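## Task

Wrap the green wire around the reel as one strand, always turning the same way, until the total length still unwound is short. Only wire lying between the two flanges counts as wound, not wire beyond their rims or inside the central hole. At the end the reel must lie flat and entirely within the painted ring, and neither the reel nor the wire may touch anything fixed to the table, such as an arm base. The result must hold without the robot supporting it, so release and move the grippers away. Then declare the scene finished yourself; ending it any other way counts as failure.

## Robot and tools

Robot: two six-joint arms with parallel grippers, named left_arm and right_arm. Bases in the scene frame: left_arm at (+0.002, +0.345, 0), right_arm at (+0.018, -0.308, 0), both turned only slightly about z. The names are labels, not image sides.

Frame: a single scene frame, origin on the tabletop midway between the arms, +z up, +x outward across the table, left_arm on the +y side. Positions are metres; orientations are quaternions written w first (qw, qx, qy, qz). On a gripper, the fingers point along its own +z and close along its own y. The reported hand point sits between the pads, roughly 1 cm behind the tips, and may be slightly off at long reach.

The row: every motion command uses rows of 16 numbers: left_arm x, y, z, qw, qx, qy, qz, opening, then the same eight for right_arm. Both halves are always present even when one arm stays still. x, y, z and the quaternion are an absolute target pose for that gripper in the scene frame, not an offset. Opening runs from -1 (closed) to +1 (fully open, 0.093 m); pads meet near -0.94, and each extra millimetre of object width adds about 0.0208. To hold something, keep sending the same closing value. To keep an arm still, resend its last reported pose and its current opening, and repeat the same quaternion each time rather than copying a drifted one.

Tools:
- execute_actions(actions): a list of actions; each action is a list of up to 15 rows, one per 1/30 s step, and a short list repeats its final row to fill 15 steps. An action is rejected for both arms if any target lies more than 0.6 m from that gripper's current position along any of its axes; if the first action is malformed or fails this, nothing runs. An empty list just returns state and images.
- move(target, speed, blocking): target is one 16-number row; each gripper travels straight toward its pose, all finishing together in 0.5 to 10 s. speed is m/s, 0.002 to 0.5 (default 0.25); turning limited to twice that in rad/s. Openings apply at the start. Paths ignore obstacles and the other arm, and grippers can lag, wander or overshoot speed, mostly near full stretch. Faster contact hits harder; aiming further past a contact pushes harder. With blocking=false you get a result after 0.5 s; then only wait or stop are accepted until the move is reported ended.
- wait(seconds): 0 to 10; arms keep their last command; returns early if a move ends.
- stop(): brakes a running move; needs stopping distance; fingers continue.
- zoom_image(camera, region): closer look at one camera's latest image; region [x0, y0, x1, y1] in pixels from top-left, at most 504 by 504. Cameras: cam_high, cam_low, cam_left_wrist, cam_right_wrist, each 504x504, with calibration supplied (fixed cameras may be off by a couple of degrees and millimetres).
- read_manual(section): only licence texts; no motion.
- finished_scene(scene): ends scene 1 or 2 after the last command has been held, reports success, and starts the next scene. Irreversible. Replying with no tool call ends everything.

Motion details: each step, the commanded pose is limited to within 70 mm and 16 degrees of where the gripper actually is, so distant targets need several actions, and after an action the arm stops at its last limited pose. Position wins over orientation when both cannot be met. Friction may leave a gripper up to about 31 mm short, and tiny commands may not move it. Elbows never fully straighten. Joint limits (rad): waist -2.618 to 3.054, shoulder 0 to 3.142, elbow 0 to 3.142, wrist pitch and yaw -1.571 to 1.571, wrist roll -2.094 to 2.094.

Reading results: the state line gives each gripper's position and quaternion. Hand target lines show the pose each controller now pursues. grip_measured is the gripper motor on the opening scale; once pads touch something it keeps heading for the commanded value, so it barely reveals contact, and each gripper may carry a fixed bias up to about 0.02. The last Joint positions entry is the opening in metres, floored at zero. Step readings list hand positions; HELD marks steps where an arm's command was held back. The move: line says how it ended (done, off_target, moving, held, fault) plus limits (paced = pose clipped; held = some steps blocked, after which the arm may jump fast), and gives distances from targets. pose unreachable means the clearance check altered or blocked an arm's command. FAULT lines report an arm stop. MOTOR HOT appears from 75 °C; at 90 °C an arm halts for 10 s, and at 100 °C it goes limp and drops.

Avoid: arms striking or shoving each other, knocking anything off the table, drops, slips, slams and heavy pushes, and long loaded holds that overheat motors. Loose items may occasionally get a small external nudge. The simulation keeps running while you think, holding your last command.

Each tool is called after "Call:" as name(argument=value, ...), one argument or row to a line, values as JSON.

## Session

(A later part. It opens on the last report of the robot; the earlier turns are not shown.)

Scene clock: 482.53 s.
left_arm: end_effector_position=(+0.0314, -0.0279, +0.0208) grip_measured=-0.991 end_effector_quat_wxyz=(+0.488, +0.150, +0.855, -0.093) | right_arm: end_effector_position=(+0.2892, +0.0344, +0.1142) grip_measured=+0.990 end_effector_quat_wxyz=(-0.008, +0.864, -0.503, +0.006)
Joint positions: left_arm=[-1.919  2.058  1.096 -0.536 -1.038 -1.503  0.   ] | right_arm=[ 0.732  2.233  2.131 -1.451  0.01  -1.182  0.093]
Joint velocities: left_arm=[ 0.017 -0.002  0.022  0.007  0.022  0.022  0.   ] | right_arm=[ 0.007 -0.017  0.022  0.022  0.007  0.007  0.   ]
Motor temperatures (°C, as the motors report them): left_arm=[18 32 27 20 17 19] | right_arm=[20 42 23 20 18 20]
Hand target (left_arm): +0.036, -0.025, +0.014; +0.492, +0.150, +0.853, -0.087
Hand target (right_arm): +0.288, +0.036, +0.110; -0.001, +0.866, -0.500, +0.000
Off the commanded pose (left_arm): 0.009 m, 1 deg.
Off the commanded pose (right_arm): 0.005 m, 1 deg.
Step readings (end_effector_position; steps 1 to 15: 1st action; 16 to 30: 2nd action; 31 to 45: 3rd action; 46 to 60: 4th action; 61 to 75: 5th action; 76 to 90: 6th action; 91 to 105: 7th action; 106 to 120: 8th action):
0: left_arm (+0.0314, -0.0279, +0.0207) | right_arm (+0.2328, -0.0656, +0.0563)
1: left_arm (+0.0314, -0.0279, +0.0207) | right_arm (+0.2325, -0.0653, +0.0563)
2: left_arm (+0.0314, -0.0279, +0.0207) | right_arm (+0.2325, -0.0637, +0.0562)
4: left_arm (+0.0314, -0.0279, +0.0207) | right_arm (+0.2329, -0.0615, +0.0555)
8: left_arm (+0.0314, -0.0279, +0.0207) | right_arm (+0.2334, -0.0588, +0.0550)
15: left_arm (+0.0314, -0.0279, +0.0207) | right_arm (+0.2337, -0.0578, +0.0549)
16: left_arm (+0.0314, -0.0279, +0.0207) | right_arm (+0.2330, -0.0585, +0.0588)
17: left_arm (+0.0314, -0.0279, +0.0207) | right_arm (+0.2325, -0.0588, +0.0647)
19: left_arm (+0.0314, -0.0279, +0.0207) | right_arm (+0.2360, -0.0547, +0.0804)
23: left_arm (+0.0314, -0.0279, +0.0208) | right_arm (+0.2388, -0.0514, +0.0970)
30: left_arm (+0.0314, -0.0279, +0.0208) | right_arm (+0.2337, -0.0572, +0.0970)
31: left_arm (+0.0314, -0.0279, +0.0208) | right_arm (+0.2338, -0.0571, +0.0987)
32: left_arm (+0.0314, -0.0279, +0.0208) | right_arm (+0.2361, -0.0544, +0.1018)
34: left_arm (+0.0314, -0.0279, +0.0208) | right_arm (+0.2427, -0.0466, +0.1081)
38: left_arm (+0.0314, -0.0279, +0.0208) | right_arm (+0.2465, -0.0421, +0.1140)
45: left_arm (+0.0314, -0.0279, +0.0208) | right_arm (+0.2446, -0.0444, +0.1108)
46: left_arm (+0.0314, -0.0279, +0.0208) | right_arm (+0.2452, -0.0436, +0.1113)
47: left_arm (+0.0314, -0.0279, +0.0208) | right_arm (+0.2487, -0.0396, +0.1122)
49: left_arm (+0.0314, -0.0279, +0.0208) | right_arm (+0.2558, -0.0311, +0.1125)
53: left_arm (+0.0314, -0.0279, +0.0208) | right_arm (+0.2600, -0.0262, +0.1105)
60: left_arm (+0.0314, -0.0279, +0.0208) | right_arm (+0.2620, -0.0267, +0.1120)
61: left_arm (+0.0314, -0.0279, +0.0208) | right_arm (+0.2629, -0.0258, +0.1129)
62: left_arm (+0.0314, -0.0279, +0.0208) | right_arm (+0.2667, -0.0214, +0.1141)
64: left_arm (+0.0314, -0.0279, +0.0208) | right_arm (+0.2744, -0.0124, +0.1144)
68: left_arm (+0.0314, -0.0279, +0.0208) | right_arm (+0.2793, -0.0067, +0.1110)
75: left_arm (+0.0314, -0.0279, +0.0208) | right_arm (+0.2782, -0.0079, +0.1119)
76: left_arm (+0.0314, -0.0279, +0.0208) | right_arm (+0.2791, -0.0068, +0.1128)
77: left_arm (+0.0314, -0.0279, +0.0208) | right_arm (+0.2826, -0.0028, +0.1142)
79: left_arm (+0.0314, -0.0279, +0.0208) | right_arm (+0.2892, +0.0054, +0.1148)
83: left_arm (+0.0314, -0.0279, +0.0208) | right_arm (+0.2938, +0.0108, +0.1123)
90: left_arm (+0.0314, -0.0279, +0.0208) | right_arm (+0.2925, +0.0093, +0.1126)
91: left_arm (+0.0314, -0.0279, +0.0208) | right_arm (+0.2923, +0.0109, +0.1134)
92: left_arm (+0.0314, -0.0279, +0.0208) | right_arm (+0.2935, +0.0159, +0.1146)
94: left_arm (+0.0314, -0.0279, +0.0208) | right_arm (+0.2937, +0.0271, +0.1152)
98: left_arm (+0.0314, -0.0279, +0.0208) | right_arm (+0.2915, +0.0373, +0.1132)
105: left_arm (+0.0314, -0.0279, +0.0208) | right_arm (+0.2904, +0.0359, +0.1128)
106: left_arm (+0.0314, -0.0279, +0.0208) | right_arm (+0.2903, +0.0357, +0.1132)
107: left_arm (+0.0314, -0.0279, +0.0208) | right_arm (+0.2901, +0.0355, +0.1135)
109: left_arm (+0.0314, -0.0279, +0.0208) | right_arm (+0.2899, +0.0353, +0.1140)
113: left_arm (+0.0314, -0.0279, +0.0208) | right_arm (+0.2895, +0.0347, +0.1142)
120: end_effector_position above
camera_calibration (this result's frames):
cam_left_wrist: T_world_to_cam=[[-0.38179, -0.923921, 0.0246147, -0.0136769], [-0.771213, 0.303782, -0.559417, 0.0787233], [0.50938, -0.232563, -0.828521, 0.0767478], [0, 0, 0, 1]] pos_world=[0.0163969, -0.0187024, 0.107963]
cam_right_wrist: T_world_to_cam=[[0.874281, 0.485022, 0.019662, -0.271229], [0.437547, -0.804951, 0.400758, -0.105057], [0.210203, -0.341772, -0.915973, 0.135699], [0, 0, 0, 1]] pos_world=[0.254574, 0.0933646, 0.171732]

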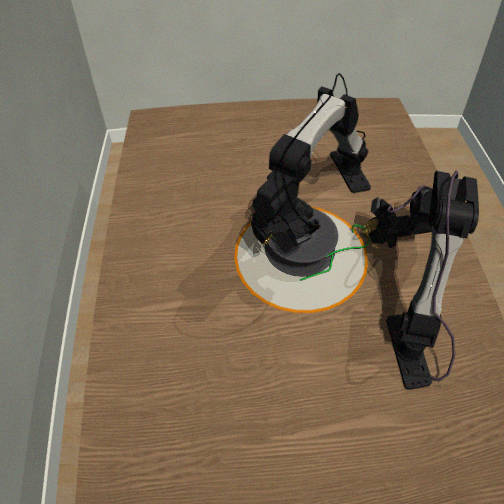

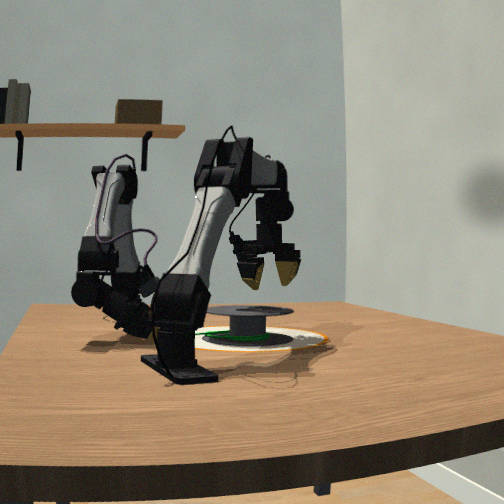

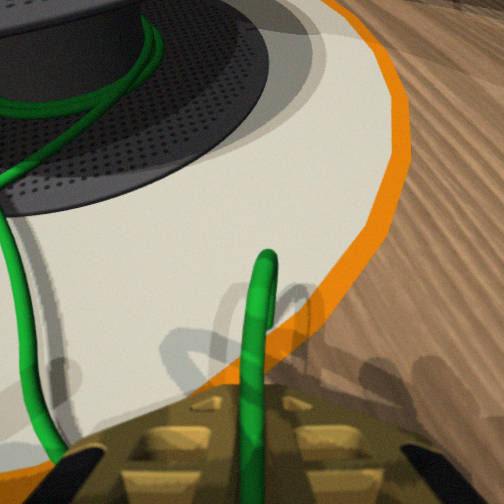

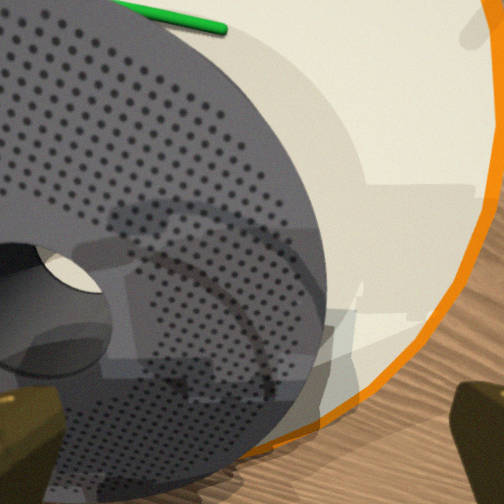

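Call:
move(
  target=[0.036,-0.025,0.014,0.4924,0.1504,0.8529,-0.0868,-1,0.286,0.033,0.045,0,-0.866,0.5,0,1],
  speed=0.08,
)

Scene clock: 484.27 s.
left_arm: end_effector_position=(+0.0314, -0.0279, +0.0208) grip_measured=-0.991 end_effector_quat_wxyz=(+0.488, +0.150, +0.855, -0.093) | right_arm: end_effector_position=(+0.2863, +0.0306, +0.0504) grip_measured=+0.990 end_effector_quat_wxyz=(+0.003, +0.865, -0.502, +0.005)
Joint positions: left_arm=[-1.919  2.058  1.096 -0.536 -1.038 -1.503  0.   ] | right_arm=[ 0.732  2.233  1.878 -1.22   0.01  -1.184  0.093]
Joint velocities: left_arm=[-0.002 -0.007 -0.002  0.066 -0.066 -0.007  0.   ] | right_arm=[-0.002  0.002 -0.007 -0.007 -0.022 -0.007 -0.001]
Motor temperatures (°C, as the motors report them): left_arm=[18 32 27 20 17 19] | right_arm=[20 42 24 20 18 20]
Hand target (left_arm): +0.036, -0.025, +0.014; +0.492, +0.150, +0.853, -0.087
Hand target (right_arm): +0.285, +0.032, +0.045; +0.000, +0.866, -0.500, -0.000
Off the commanded pose (left_arm): 0.009 m, 1 deg.
Off the commanded pose (right_arm): 0.006 m, 1 deg.
move: done
camera_calibration (this result's frames):
cam_left_wrist: T_world_to_cam=[[-0.38179, -0.923921, 0.0246147, -0.0136769], [-0.771213, 0.303782, -0.559417, 0.0787233], [0.50938, -0.232563, -0.828521, 0.0767478], [0, 0, 0, 1]] pos_world=[0.0163969, -0.0187024, 0.107963]
cam_right_wrist: T_world_to_cam=[[0.873297, 0.487186, -0.00145412, -0.264272], [0.445102, -0.796639, 0.408964, -0.0840813], [0.198083, -0.357794, -0.912549, 0.0804207], [0, 0, 0, 1]] pos_world=[0.252283, 0.0905413, 0.10739]

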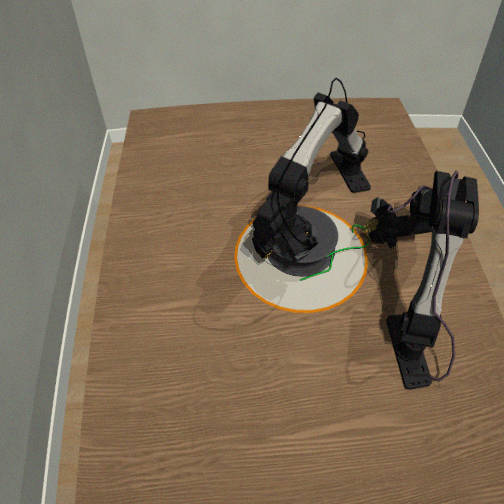

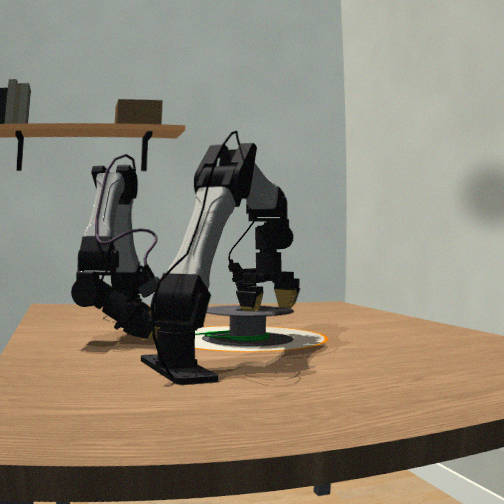

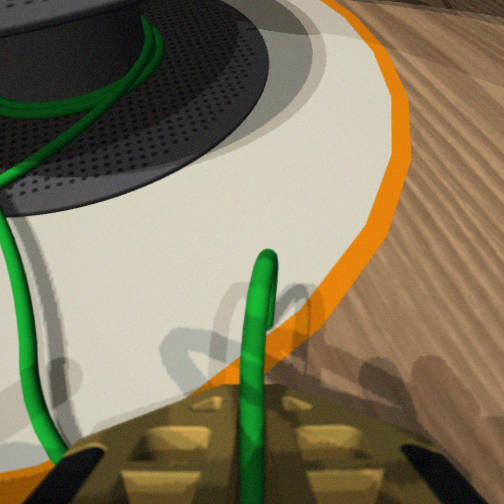

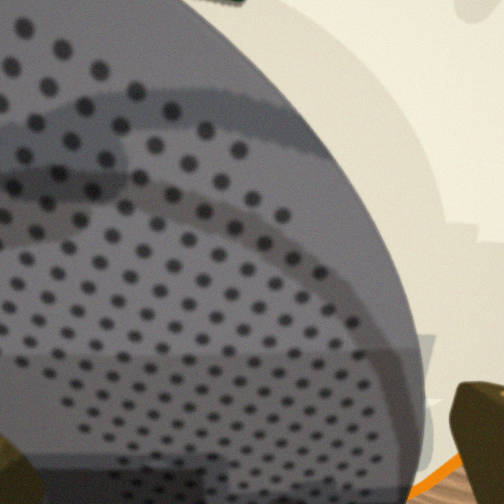

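Call:
execute_actions(
  actions=[
    [[0.036,-0.025,0.014,0.4924,0.1504,0.8529,-0.0868,-1,0.286,0.033,0.045,0,-0.866,0.5,0,0.3]],
    [[0.036,-0.025,0.014,0.4924,0.1504,0.8529,-0.0868,-1,0.286,0.033,0.045,0,-0.866,0.5,0,0.3]],
  ],
)

Call:
move(
  target=[0.062,-0.026,0.018,0.4924,0.1504,0.8529,-0.0868,-1,0.295,0.002,0.045,0,-0.7071,0.7071,0,0.3],
  speed=0.04,
)

Scene clock: 486.00 s.
left_arm: end_effector_position=(+0.0314, -0.0279, +0.0208) grip_measured=-0.991 end_effector_quat_wxyz=(+0.488, +0.150, +0.855, -0.093) | right_arm: end_effector_position=(+0.2859, +0.0308, +0.0504) grip_measured=+0.411 end_effector_quat_wxyz=(+0.003, +0.865, -0.501, +0.004)
Joint positions: left_arm=[-1.919  2.058  1.096 -0.536 -1.038 -1.503  0.   ] | right_arm=[ 0.732  2.233  1.878 -1.221  0.008 -1.186  0.065]
Joint velocities: left_arm=[-0.012 -0.007  0.002 -0.007  0.022 -0.037  0.   ] | right_arm=[-0.027  0.002 -0.012 -0.022 -0.037 -0.081  0.   ]
Motor temperatures (°C, as the motors report them): left_arm=[18 32 27 20 17 19] | right_arm=[20 43 24 20 18 20]
Hand target (left_arm): +0.036, -0.025, +0.014; +0.492, +0.150, +0.853, -0.087
Hand target (right_arm): +0.286, +0.033, +0.045; +0.000, +0.866, -0.500, +0.000
Off the commanded pose (left_arm): 0.009 m, 1 deg.
Off the commanded pose (right_arm): 0.006 m, 1 deg.
Step readings (end_effector_position; steps 1 to 15: 1st action; 16 to 30: 2nd action):
0: left_arm (+0.0314, -0.0279, +0.0208) | right_arm (+0.2863, +0.0306, +0.0504)
1: left_arm (+0.0314, -0.0279, +0.0208) | right_arm (+0.2858, +0.0304, +0.0504)
2: left_arm (+0.0314, -0.0279, +0.0208) | right_arm (+0.2857, +0.0303, +0.0504)
4: left_arm (+0.0314, -0.0279, +0.0208) | right_arm (+0.2859, +0.0308, +0.0504)
8: left_arm (+0.0314, -0.0279, +0.0208) | right_arm (+0.2859, +0.0308, +0.0504)
15: left_arm (+0.0314, -0.0279, +0.0208) | right_arm (+0.2859, +0.0308, +0.0504)
16: left_arm (+0.0314, -0.0279, +0.0208) | right_arm (+0.2859, +0.0308, +0.0504)
17: left_arm (+0.0314, -0.0279, +0.0208) | right_arm (+0.2859, +0.0308, +0.0504)
19: left_arm (+0.0314, -0.0279, +0.0208) | right_arm (+0.2859, +0.0308, +0.0504)
23: left_arm (+0.0314, -0.0279, +0.0208) | right_arm (+0.2859, +0.0308, +0.0504)
30: end_effector_position above
camera_calibration (this result's frames):
cam_left_wrist: T_world_to_cam=[[-0.381971, -0.923855, 0.0242862, -0.0136625], [-0.771088, 0.304103, -0.559414, 0.0787283], [0.509432, -0.232407, -0.828533, 0.0767508], [0, 0, 0, 1]] pos_world=[0.0163885, -0.0187263, 0.107964]
cam_right_wrist: T_world_to_cam=[[0.872367, 0.488843, -0.00270817, -0.26376], [0.44745, -0.796243, 0.407168, -0.0843811], [0.196885, -0.356411, -0.913349, 0.0808888], [0, 0, 0, 1]] pos_world=[0.251926, 0.0905791, 0.107523]

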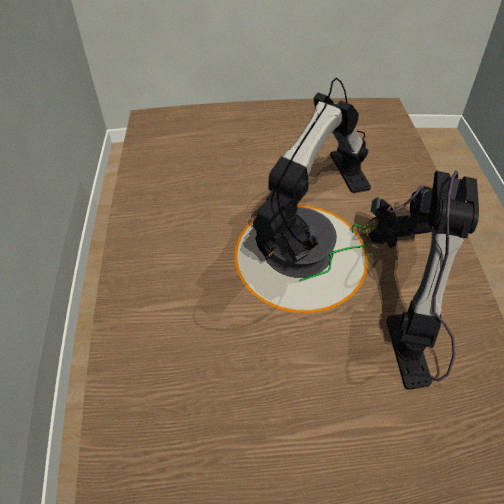

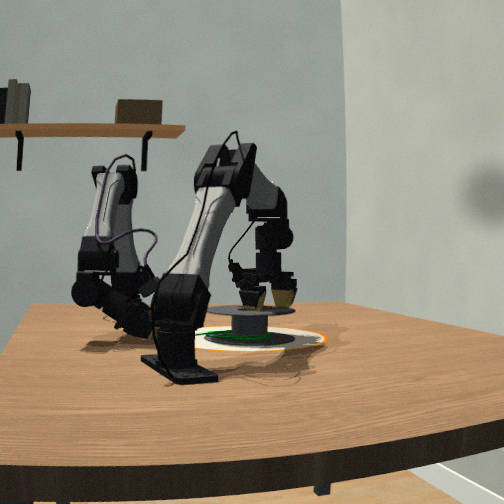

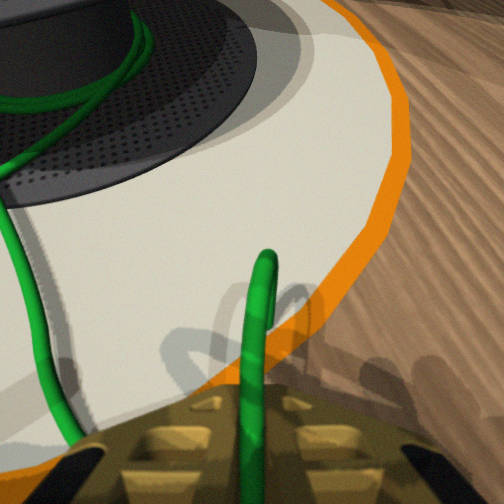

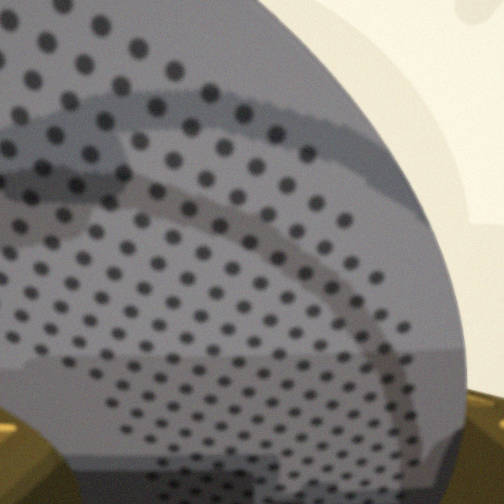

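Scene clock: 492.73 s.
left_arm: end_effector_position=(+0.0567, -0.0303, +0.0158) grip_measured=-0.991 end_effector_quat_wxyz=(+0.495, +0.157, +0.850, -0.086) | right_arm: end_effector_position=(+0.2917, +0.0041, +0.0496) grip_measured=+0.411 end_effector_quat_wxyz=(-0.006, -0.717, +0.697, -0.004)
Joint positions: left_arm=[-1.849  2.047  1.034 -0.379 -1.044 -1.354  0.   ] | right_arm=[ 0.681  2.169  1.772 -1.186  0.008 -0.745  0.065]
Joint velocities: left_arm=[ 0.002 -0.012  0.007  0.007  0.051  0.007  0.   ] | right_arm=[-0.012 -0.012 -0.012 -0.007  0.007  0.051  0.   ]
Motor temperatures (°C, as the motors report them): left_arm=[18 33 27 20 17 19] | right_arm=[20 45 23 20 18 20]
Hand target (left_arm): +0.062, -0.027, +0.018; +0.492, +0.150, +0.853, -0.087
Hand target (right_arm): +0.295, +0.002, +0.045; +0.001, +0.707, -0.707, -0.001
Off the commanded pose (left_arm): 0.007 m, 1 deg.
Off the commanded pose (right_arm): 0.006 m, 2 deg.
move: done
camera_calibration (this result's frames):
cam_left_wrist: T_world_to_cam=[[-0.385307, -0.922788, 0.00100678, -0.00550865], [-0.757864, 0.315821, -0.570876, 0.0959818], [0.526479, -0.220725, -0.821036, 0.0584963], [0, 0, 0, 1]] pos_world=[0.0398216, -0.0224847, 0.102827]
cam_right_wrist: T_world_to_cam=[[0.999812, 0.0190559, -0.00364968, -0.290982], [0.0188664, -0.910946, 0.412093, 0.0173476], [0.00452813, -0.412085, -0.911134, 0.125725], [0, 0, 0, 1]] pos_world=[0.290031, 0.0731568, 0.106341]

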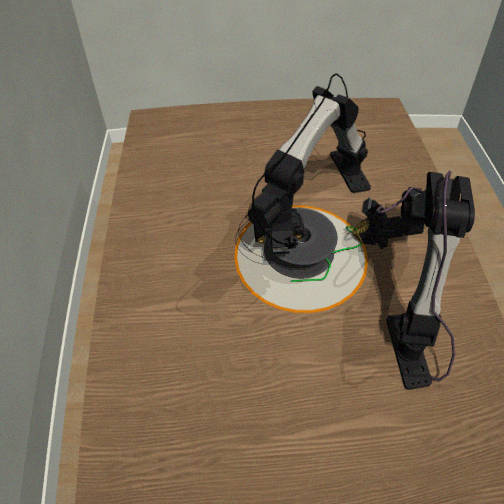

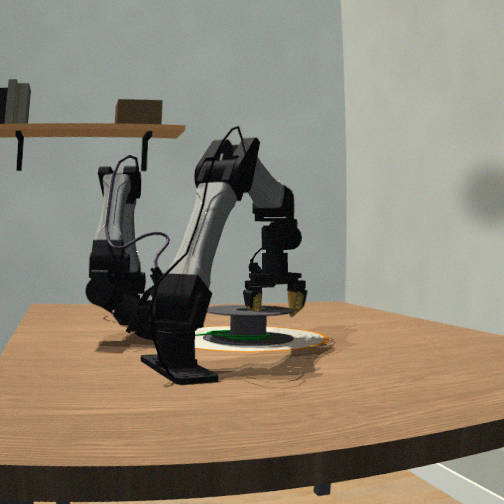

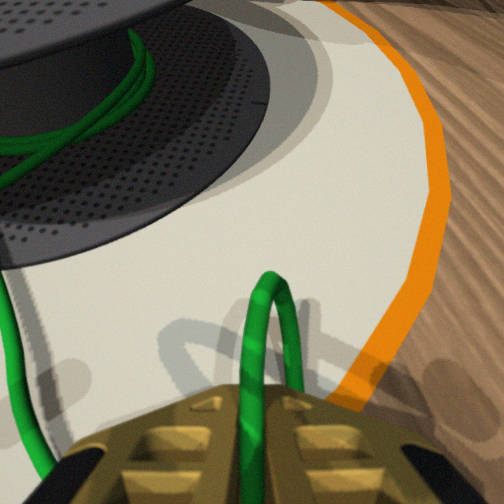

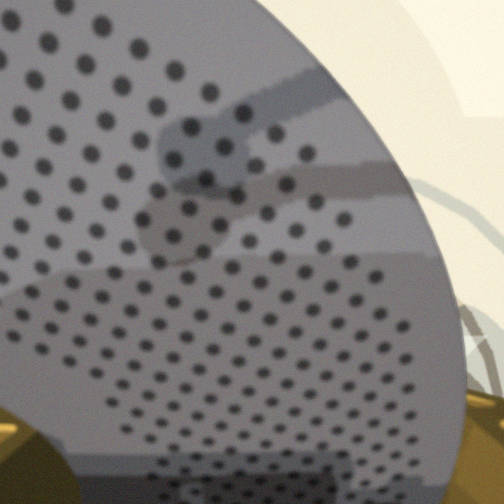

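Call:
move(
  target=[0.088,-0.027,0.03,0.4924,0.1504,0.8529,-0.0868,-1,0.2866,-0.0295,0.045,0,-0.5,0.866,0,0.3],
  speed=0.04,
)

Scene clock: 500.40 s.
left_arm: end_effector_position=(+0.0857, -0.0272, +0.0245) grip_measured=-0.991 end_effector_quat_wxyz=(+0.496, +0.159, +0.850, -0.075) | right_arm: end_effector_position=(+0.2836, -0.0289, +0.0498) grip_measured=+0.411 end_effector_quat_wxyz=(-0.008, -0.511, +0.859, -0.008)
Joint positions: left_arm=[-1.765  1.988  0.977 -0.277 -1.028 -1.208  0.   ] | right_arm=[ 0.642  2.057  1.598 -1.131  0.012 -0.258  0.065]
Joint velocities: left_arm=[-0.022  0.007 -0.017  0.007  0.022 -0.037  0.   ] | right_arm=[ 0.002  0.012  0.017 -0.007 -0.022  0.007 -0.   ]
Motor temperatures (°C, as the motors report them): left_arm=[18 35 27 20 17 19] | right_arm=[20 46 23 20 18 20]
Hand target (left_arm): +0.088, -0.028, +0.030; +0.493, +0.151, +0.853, -0.087
Hand target (right_arm): +0.286, -0.029, +0.046; -0.001, -0.500, +0.866, +0.001
Off the commanded pose (left_arm): 0.006 m, 2 deg.
Off the commanded pose (right_arm): 0.006 m, 2 deg.
move: done
camera_calibration (this result's frames):
cam_left_wrist: T_world_to_cam=[[-0.379066, -0.925146, -0.020324, 0.00840496], [-0.757048, 0.322671, -0.568122, 0.121999], [0.532154, -0.19997, -0.822693, 0.0511084], [0, 0, 0, 1]] pos_world=[0.0683478, -0.0213697, 0.111528]
cam_right_wrist: T_world_to_cam=[[0.874076, -0.485759, 0.00532784, -0.261654], [-0.443228, -0.79296, 0.418048, 0.121573], [-0.198846, -0.367767, -0.908409, 0.171176], [0, 0, 0, 1]] pos_world=[0.316628, 0.0322546, 0.106069]

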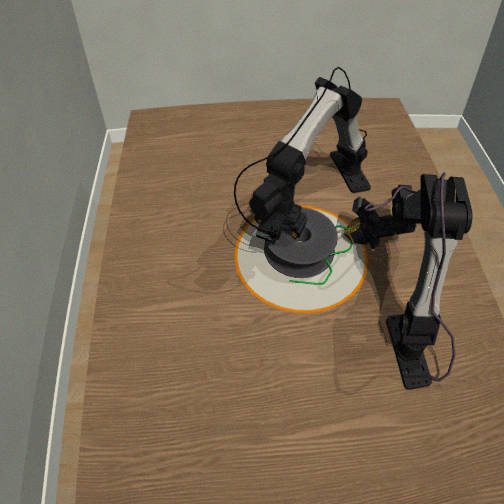

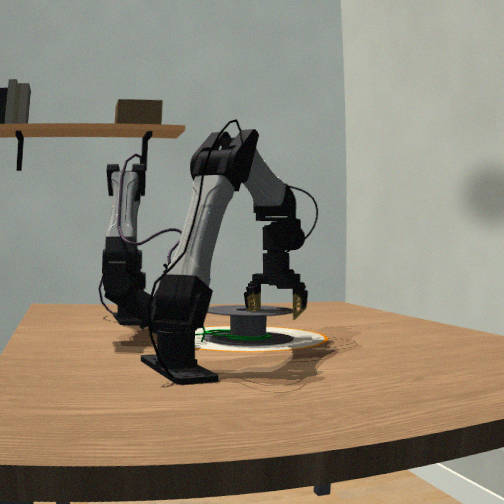

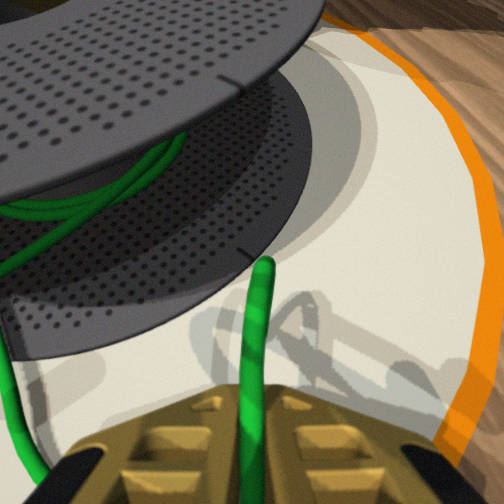

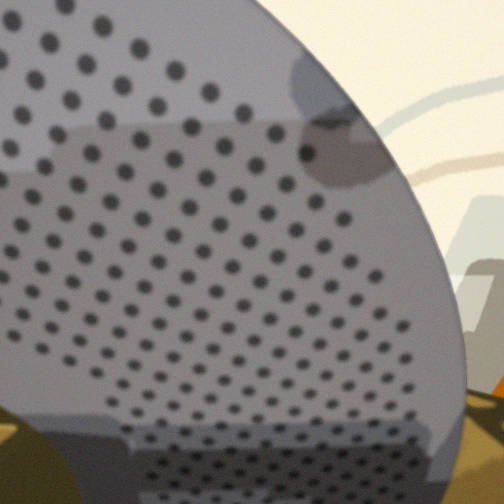

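Call:
zoom_image(
  camera="cam_high",
  region=[220, 180, 420, 330],
)

Region (220, 180, 420, 330) of cam_high's 504x504 image, scaled by 2.520, with more detail than that image has; it fills the top 378 rows of this view, and the rest is white.

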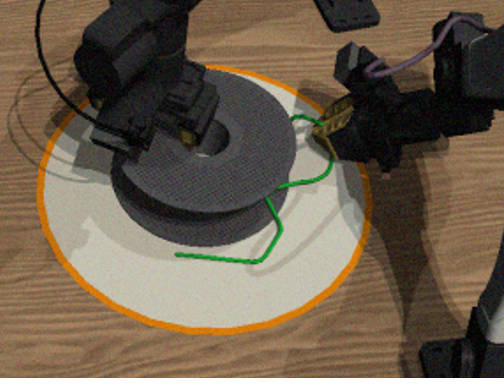

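Call:
move(
  target=[0.082,-0.027,0.03,0.4924,0.1504,0.8529,-0.0868,-1,0.2635,-0.0526,0.045,0,-0.2588,0.9659,0,0.3],
  speed=0.04,
)

Call:
zoom_image(
  camera="cam_high",
  region=[220, 180, 420, 330],
)

Scene clock: 508.87 s.
left_arm: end_effector_position=(+0.0857, -0.0268, +0.0243) grip_measured=-0.991 end_effector_quat_wxyz=(+0.495, +0.152, +0.852, -0.078) | right_arm: end_effector_position=(+0.2597, -0.0546, +0.0499) grip_measured=+0.411 end_effector_quat_wxyz=(-0.010, -0.275, +0.961, -0.014)
Joint positions: left_arm=[-1.765  1.988  0.977 -0.28  -1.027 -1.227  0.   ] | right_arm=[ 0.642  1.937  1.425 -1.09   0.013  0.259  0.065]
Joint velocities: left_arm=[ 0.012  0.002  0.002 -0.007 -0.007 -0.066  0.   ] | right_arm=[ 0.002 -0.007  0.002 -0.022  0.022  0.022  0.   ]
Motor temperatures (°C, as the motors report them): left_arm=[18 35 27 20 17 19] | right_arm=[20 46 23 20 18 20]
Hand target (left_arm): +0.082, -0.027, +0.030; +0.492, +0.151, +0.853, -0.087
Hand target (right_arm): +0.263, -0.053, +0.046; -0.001, -0.259, +0.966, -0.001
Off the commanded pose (left_arm): 0.007 m, 1 deg.
Off the commanded pose (right_arm): 0.007 m, 3 deg.
move: off_target (right_arm)
camera_calibration (this result's frames):
cam_left_wrist: T_world_to_cam=[[-0.370278, -0.928902, -0.00599, 0.00757955], [-0.763153, 0.307871, -0.568166, 0.121926], [0.529615, -0.205808, -0.822892, 0.0510945], [0, 0, 0, 1]] pos_world=[0.0687946, -0.0199813, 0.111365]
cam_right_wrist: T_world_to_cam=[[0.519662, -0.854149, 0.0195049, -0.182023], [-0.77828, -0.463839, 0.423242, 0.195195], [-0.352464, -0.235123, -0.905807, 0.204056], [0, 0, 0, 1]] pos_world=[0.31843, -0.0169575, 0.105771]

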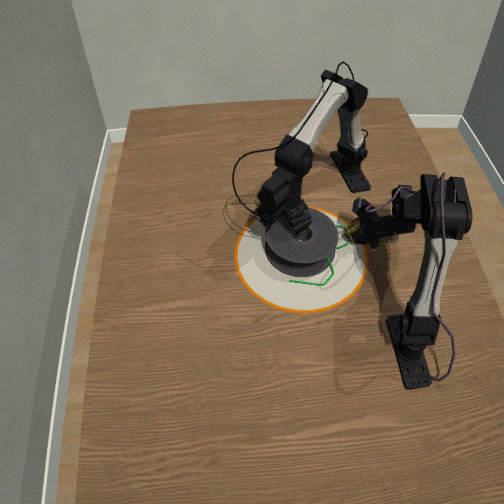

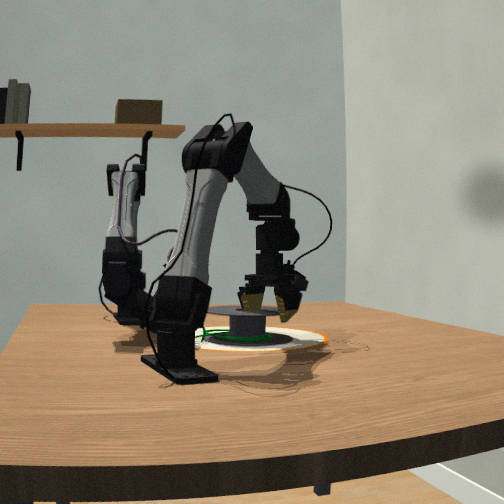

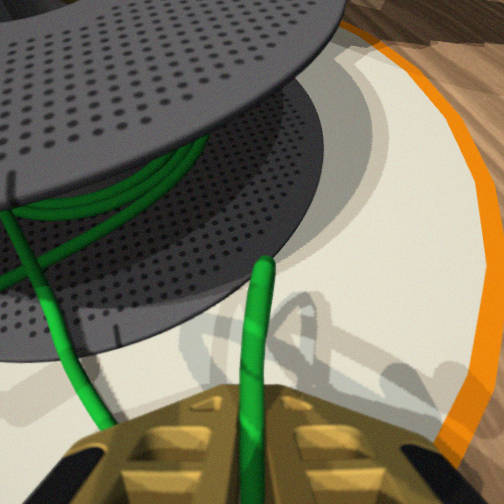

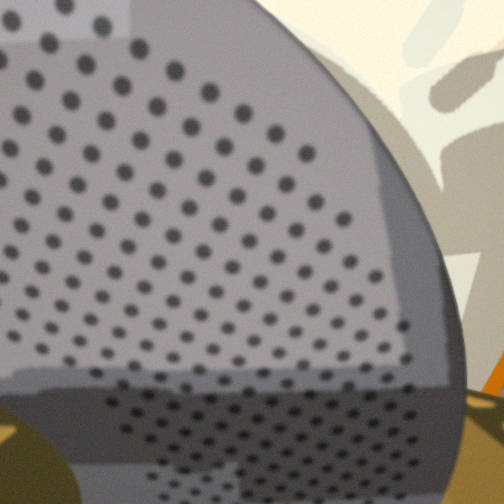

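Region (220, 180, 420, 330) of cam_high's 504x504 image, scaled by 2.520, with more detail than that image has; it fills the top 378 rows of this view, and the rest is white.

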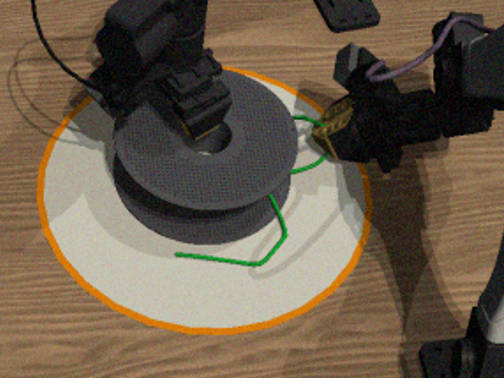

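Call:
move(
  target=[0.086,-0.027,0.06,0.4924,0.1504,0.8529,-0.0868,-1,0.2635,-0.0526,0.045,0,-0.2588,0.9659,0,0.3],
  speed=0.04,
)

Call:
zoom_image(
  camera="cam_high",
  region=[220, 180, 420, 330],
)

Scene clock: 516.93 s.
left_arm: end_effector_position=(+0.0870, -0.0196, +0.0467) grip_measured=-0.991 end_effector_quat_wxyz=(+0.496, +0.158, +0.851, -0.072) | right_arm: end_effector_position=(+0.2596, -0.0547, +0.0500) grip_measured=+0.411 end_effector_quat_wxyz=(-0.010, -0.273, +0.962, -0.013)
Joint positions: left_arm=[-1.765  1.908  0.977 -0.367 -1.027 -1.215  0.   ] | right_arm=[ 0.642  1.937  1.424 -1.09   0.012  0.263  0.065]
Joint velocities: left_arm=[ 0.007 -0.017 -0.002 -0.066 -0.007 -0.007  0.   ] | right_arm=[-0.012 -0.002  0.012 -0.022 -0.007  0.022 -0.001]
Motor temperatures (°C, as the motors report them): left_arm=[18 36 27 20 17 19] | right_arm=[20 46 23 20 18 20]
Hand target (left_arm): +0.086, -0.027, +0.060; +0.493, +0.151, +0.853, -0.087
Hand target (right_arm): +0.263, -0.053, +0.045; -0.001, -0.259, +0.966, -0.000
Off the commanded pose (left_arm): 0.015 m, 2 deg.
Off the commanded pose (right_arm): 0.007 m, 3 deg.
move: off_target (left_arm, right_arm)
camera_calibration (this result's frames):
cam_left_wrist: T_world_to_cam=[[-0.37567, -0.92646, -0.0233135, 0.0161419], [-0.758727, 0.321906, -0.566313, 0.133173], [0.532171, -0.195058, -0.823861, 0.0703922], [0, 0, 0, 1]] pos_world=[0.0696451, -0.0141838, 0.133787]
cam_right_wrist: T_world_to_cam=[[0.516395, -0.856134, 0.0192414, -0.181234], [-0.779982, -0.460949, 0.423265, 0.195681], [-0.353502, -0.23358, -0.905802, 0.204396], [0, 0, 0, 1]] pos_world=[0.318471, -0.0172189, 0.105805]

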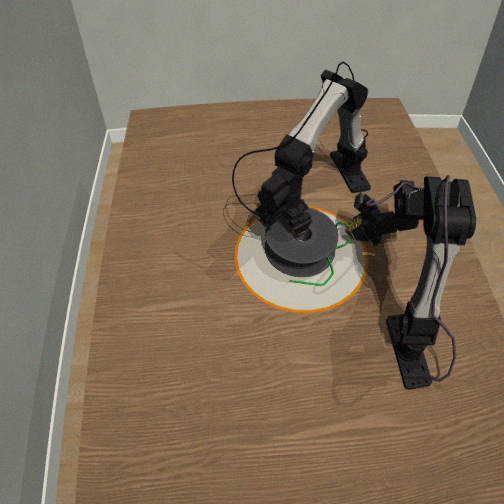

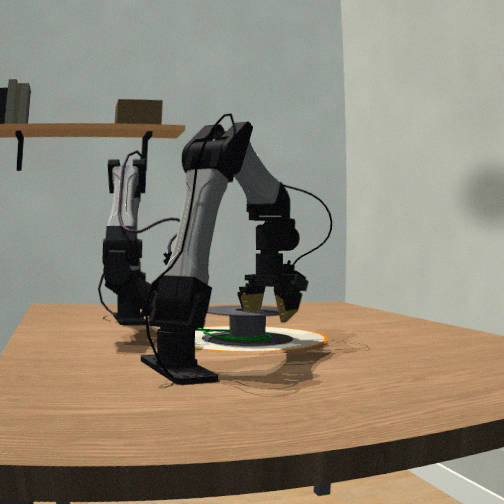

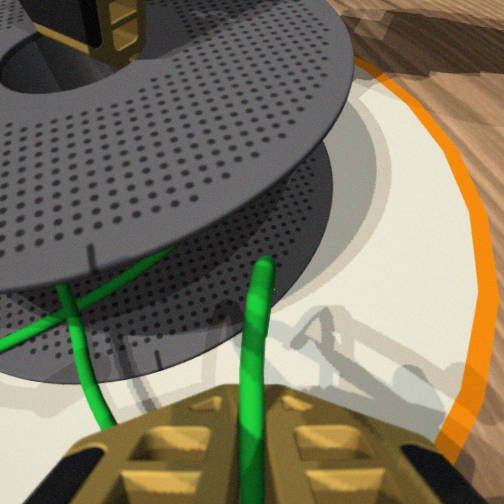

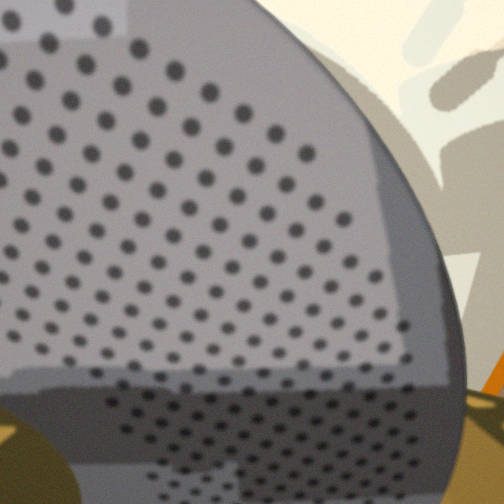

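Region (220, 180, 420, 330) of cam_high's 504x504 image, scaled by 2.520, with more detail than that image has; it fills the top 378 rows of this view, and the rest is white.

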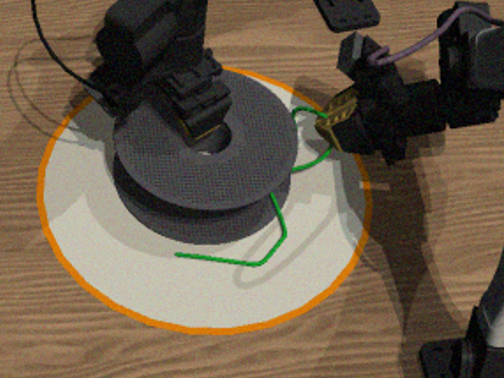

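Call:
move(
  target=[0.112,-0.026,0.042,0.4924,0.1504,0.8529,-0.0868,-1,0.232,-0.061,0.045,0,0,1,0,0.3],
  speed=0.04,
)

Call:
zoom_image(
  camera="cam_high",
  region=[220, 180, 420, 330],
)

Scene clock: 528.67 s.
left_arm: end_effector_position=(+0.1110, -0.0259, +0.0429) grip_measured=-0.991 end_effector_quat_wxyz=(+0.498, +0.155, +0.850, -0.077) | right_arm: end_effector_position=(+0.2297, -0.0683, +0.0503) grip_measured=+0.411 end_effector_quat_wxyz=(-0.015, -0.006, +1.000, -0.017)
Joint positions: left_arm=[-1.69   1.908  0.936 -0.198 -1.006 -1.08   0.   ] | right_arm=[ 0.675  1.837  1.292 -1.07   0.     0.835  0.065]
Joint velocities: left_arm=[ 0.042 -0.002 -0.007  0.007 -0.037 -0.066  0.   ] | right_arm=[ 0.007  0.017 -0.002 -0.066  0.037 -0.022 -0.   ]
Motor temperatures (°C, as the motors report them): left_arm=[18 36 27 20 17 19] | right_arm=[20 46 23 20 18 20]
Hand target (left_arm): +0.112, -0.027, +0.042; +0.493, +0.151, +0.853, -0.087
Hand target (right_arm): +0.232, -0.062, +0.046; -0.000, -0.000, +1.000, -0.001
Off the commanded pose (left_arm): 0.001 m, 1 deg.
Off the commanded pose (right_arm): 0.009 m, 3 deg.
move: off_target (right_arm)
camera_calibration (this result's frames):
cam_left_wrist: T_world_to_cam=[[-0.374302, -0.927233, -0.0116734, 0.0186618], [-0.758248, 0.313285, -0.571762, 0.151249], [0.533814, -0.20516, -0.820336, 0.0526179], [0, 0, 0, 1]] pos_world=[0.0935815, -0.0192852, 0.129861]
cam_right_wrist: T_world_to_cam=[[0.00297167, -0.999482, 0.0320474, -0.0700333], [-0.905122, 0.0109364, 0.425011, 0.226823], [-0.425142, -0.0302698, -0.904621, 0.221201], [0, 0, 0, 1]] pos_world=[0.299552, -0.065782, 0.105944]

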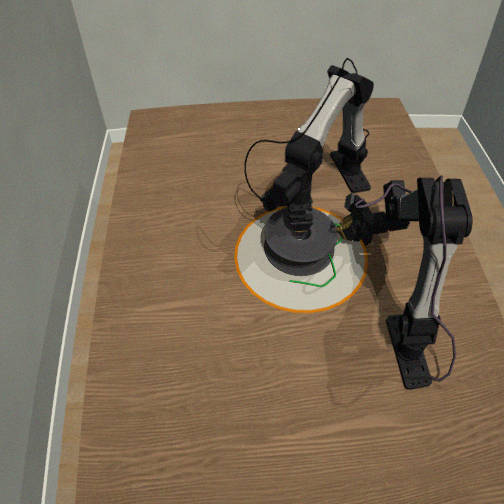

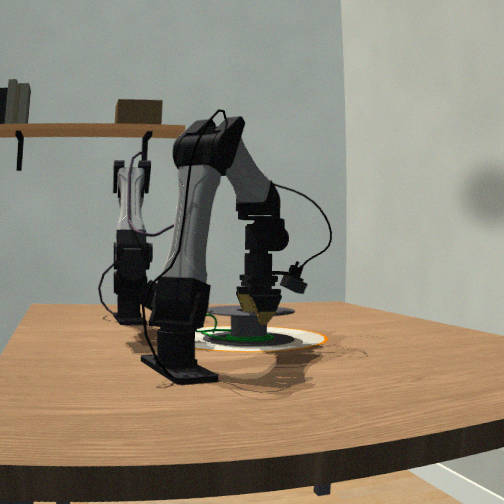

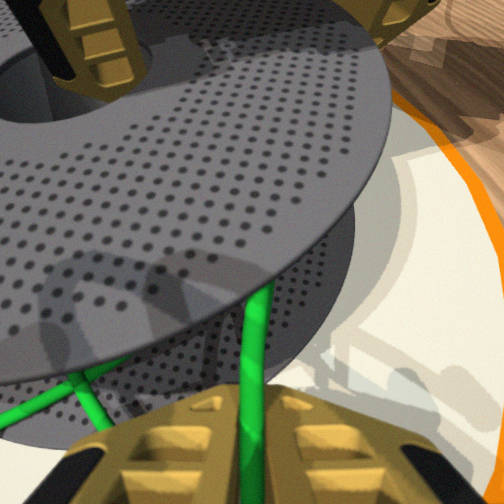

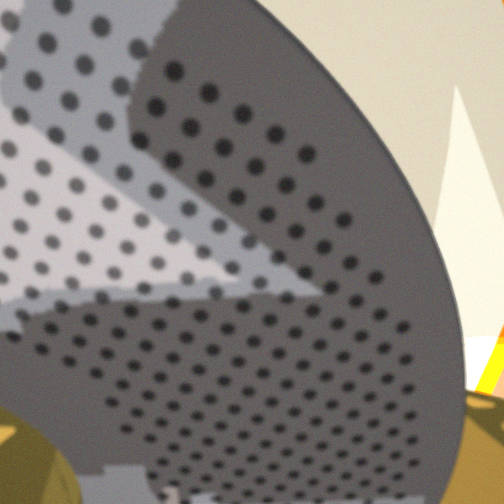

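Region (220, 180, 420, 330) of cam_high's 504x504 image, scaled by 2.520, with more detail than that image has; it fills the top 378 rows of this view, and the rest is white.

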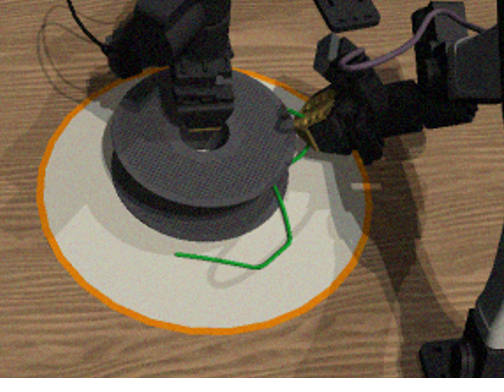

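Call:
execute_actions(
  actions=[
    [[0.112,-0.026,0.036,0.4924,0.1504,0.8529,-0.0868,-1,0.232,-0.061,0.05,0,0,1,0,1]],
    [[0.112,-0.026,0.036,0.4924,0.1504,0.8529,-0.0868,-1,0.232,-0.063,0.105,0,0,1,0,1]],
    [[0.112,-0.026,0.036,0.4924,0.1504,0.8529,-0.0868,-1,0.25,-0.045,0.11,0,-0.2588,0.9659,0,1]],
    [[0.112,-0.026,0.036,0.4924,0.1504,0.8529,-0.0868,-1,0.268,-0.028,0.11,0,-0.5,0.866,0,1]],
    [[0.112,-0.026,0.036,0.4924,0.1504,0.8529,-0.0868,-1,0.282,-0.01,0.11,0,-0.6428,0.766,0,1]],
    [[0.112,-0.026,0.036,0.4924,0.1504,0.8529,-0.0868,-1,0.287,0.012,0.11,0,-0.766,0.6428,0,1]],
    [[0.112,-0.026,0.036,0.4924,0.1504,0.8529,-0.0868,-1,0.2855,0.031,0.105,0,-0.866,0.5,0,1]],
    [[0.112,-0.026,0.036,0.4924,0.1504,0.8529,-0.0868,-1,0.2855,0.031,0.10,0,-0.866,0.5,0,1]],
  ],
)

Scene clock: 533.63 s.
left_arm: end_effector_position=(+0.1108, -0.0269, +0.0422) grip_measured=-0.991 end_effector_quat_wxyz=(+0.498, +0.151, +0.850, -0.084) | right_arm: end_effector_position=(+0.2866, +0.0304, +0.1077) grip_measured=+0.990 end_effector_quat_wxyz=(-0.010, +0.864, -0.504, +0.002)
Joint positions: left_arm=[-1.69   1.908  0.927 -0.173 -1.005 -1.08   0.   ] | right_arm=[ 0.727  2.201  2.054 -1.403  0.001 -1.185  0.093]
Joint velocities: left_arm=[-0.002  0.007  0.007 -0.037 -0.081 -0.022  0.   ] | right_arm=[-0.007  0.012  0.017 -0.051 -0.051  0.037  0.001]
Motor temperatures (°C, as the motors report them): left_arm=[18 36 27 21 17 19] | right_arm=[20 46 23 20 18 20]
Hand target (left_arm): +0.112, -0.026, +0.036; +0.492, +0.150, +0.853, -0.086
Hand target (right_arm): +0.285, +0.031, +0.100; +0.000, +0.866, -0.500, -0.000
Off the commanded pose (left_arm): 0.006 m, 1 deg.
Off the commanded pose (right_arm): 0.008 m, 1 deg.
Step readings (end_effector_position; steps 1 to 15: 1st action; 16 to 30: 2nd action; 31 to 45: 3rd action; 46 to 60: 4th action; 61 to 75: 5th action; 76 to 90: 6th action; 91 to 105: 7th action; 106 to 120: 8th action):
0: left_arm (+0.1110, -0.0260, +0.0430) | right_arm (+0.2295, -0.0683, +0.0502)
1: left_arm (+0.1110, -0.0261, +0.0428) | right_arm (+0.2295, -0.0682, +0.0503)
2: left_arm (+0.1110, -0.0262, +0.0427) | right_arm (+0.2303, -0.0672, +0.0504)
4: left_arm (+0.1110, -0.0258, +0.0420) | right_arm (+0.2319, -0.0653, +0.0503)
8: left_arm (+0.1109, -0.0261, +0.0418) | right_arm (+0.2338, -0.0631, +0.0502)
15: left_arm (+0.1109, -0.0268, +0.0421) | right_arm (+0.2347, -0.0621, +0.0502)
16: left_arm (+0.1109, -0.0268, +0.0421) | right_arm (+0.2342, -0.0627, +0.0547)
17: left_arm (+0.1108, -0.0268, +0.0422) | right_arm (+0.2337, -0.0632, +0.0617)
19: left_arm (+0.1108, -0.0268, +0.0422) | right_arm (+0.2377, -0.0588, +0.0810)
23: left_arm (+0.1108, -0.0268, +0.0422) | right_arm (+0.2417, -0.0541, +0.1035)
30: left_arm (+0.1108, -0.0269, +0.0422) | right_arm (+0.2360, -0.0606, +0.1037)
31: left_arm (+0.1108, -0.0269, +0.0422) | right_arm (+0.2363, -0.0603, +0.1050)
32: left_arm (+0.1108, -0.0269, +0.0422) | right_arm (+0.2393, -0.0569, +0.1071)
34: left_arm (+0.1108, -0.0269, +0.0422) | right_arm (+0.2465, -0.0487, +0.1104)
38: left_arm (+0.1108, -0.0269, +0.0422) | right_arm (+0.2505, -0.0442, +0.1119)
45: left_arm (+0.1108, -0.0269, +0.0422) | right_arm (+0.2498, -0.0450, +0.1111)
46: left_arm (+0.1108, -0.0269, +0.0422) | right_arm (+0.2506, -0.0441, +0.1118)
47: left_arm (+0.1108, -0.0269, +0.0422) | right_arm (+0.2541, -0.0401, +0.1129)
49: left_arm (+0.1108, -0.0269, +0.0422) | right_arm (+0.2617, -0.0315, +0.1130)
53: left_arm (+0.1108, -0.0269, +0.0422) | right_arm (+0.2658, -0.0268, +0.1106)
60: left_arm (+0.1108, -0.0269, +0.0422) | right_arm (+0.2664, -0.0262, +0.1120)
61: left_arm (+0.1108, -0.0269, +0.0422) | right_arm (+0.2672, -0.0252, +0.1129)
62: left_arm (+0.1108, -0.0269, +0.0422) | right_arm (+0.2708, -0.0212, +0.1140)
64: left_arm (+0.1108, -0.0269, +0.0422) | right_arm (+0.2779, -0.0130, +0.1143)
68: left_arm (+0.1108, -0.0269, +0.0422) | right_arm (+0.2825, -0.0078, +0.1112)
75: left_arm (+0.1108, -0.0269, +0.0422) | right_arm (+0.2814, -0.0090, +0.1120)
76: left_arm (+0.1108, -0.0269, +0.0422) | right_arm (+0.2818, -0.0078, +0.1129)
77: left_arm (+0.1108, -0.0269, +0.0422) | right_arm (+0.2843, -0.0035, +0.1141)
79: left_arm (+0.1108, -0.0269, +0.0422) | right_arm (+0.2883, +0.0058, +0.1146)
83: left_arm (+0.1108, -0.0269, +0.0422) | right_arm (+0.2904, +0.0124, +0.1124)
90: left_arm (+0.1108, -0.0269, +0.0422) | right_arm (+0.2892, +0.0110, +0.1126)
91: left_arm (+0.1108, -0.0269, +0.0422) | right_arm (+0.2891, +0.0122, +0.1128)
92: left_arm (+0.1108, -0.0269, +0.0422) | right_arm (+0.2896, +0.0156, +0.1129)
94: left_arm (+0.1108, -0.0269, +0.0422) | right_arm (+0.2886, +0.0230, +0.1115)
98: left_arm (+0.1108, -0.0269, +0.0422) | right_arm (+0.2865, +0.0303, +0.1071)
105: left_arm (+0.1108, -0.0269, +0.0422) | right_arm (+0.2866, +0.0304, +0.1077)
106: left_arm (+0.1108, -0.0269, +0.0422) | right_arm (+0.2866, +0.0304, +0.1077)
107: left_arm (+0.1108, -0.0269, +0.0422) | right_arm (+0.2866, +0.0304, +0.1077)
109: left_arm (+0.1108, -0.0269, +0.0422) | right_arm (+0.2866, +0.0304, +0.1077)
113: left_arm (+0.1108, -0.0269, +0.0422) | right_arm (+0.2866, +0.0304, +0.1077)
120: end_effector_position above
camera_calibration (this result's frames):
cam_left_wrist: T_world_to_cam=[[-0.375081, -0.926985, 0.00367269, 0.0170636], [-0.759326, 0.304964, -0.574822, 0.151037], [0.531731, -0.218393, -0.81827, 0.0517099], [0, 0, 0, 1]] pos_world=[0.0935908, -0.0189501, 0.129069]
cam_right_wrist: T_world_to_cam=[[0.875233, 0.483376, 0.0177343, -0.266834], [0.438644, -0.808623, 0.392072, -0.103777], [0.203859, -0.335376, -0.919763, 0.130973], [0, 0, 0, 1]] pos_world=[0.252363, 0.0889894, 0.165884]

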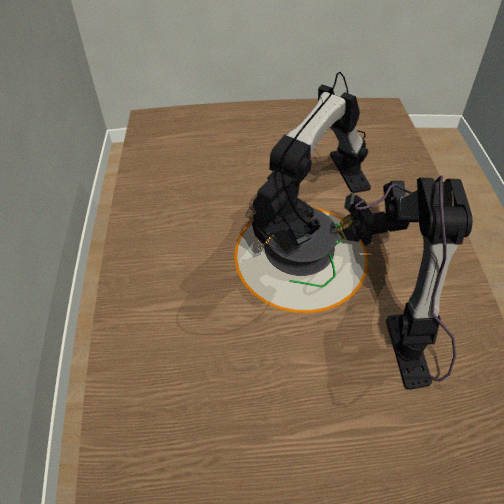

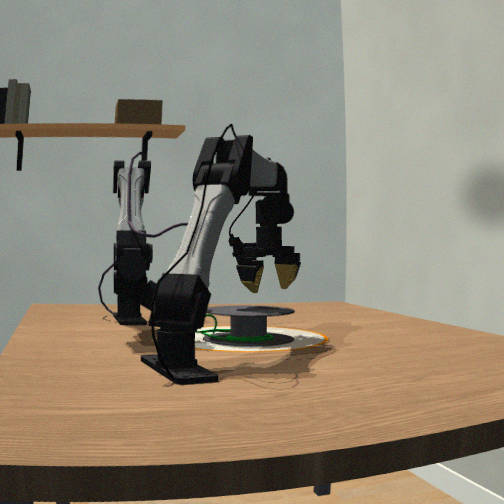

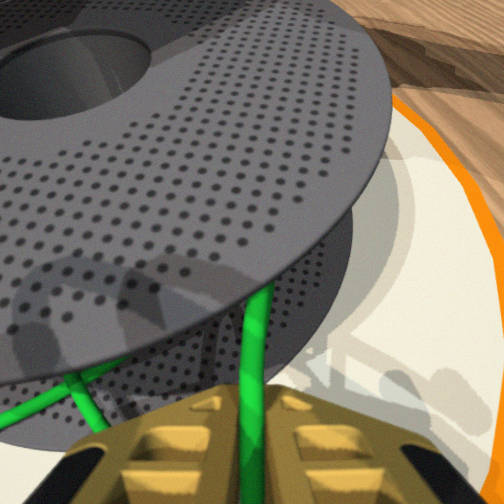

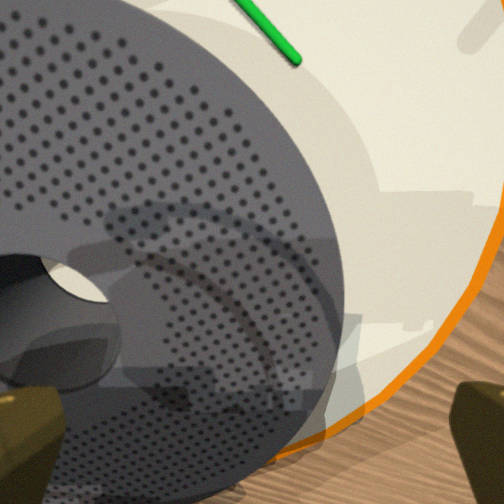

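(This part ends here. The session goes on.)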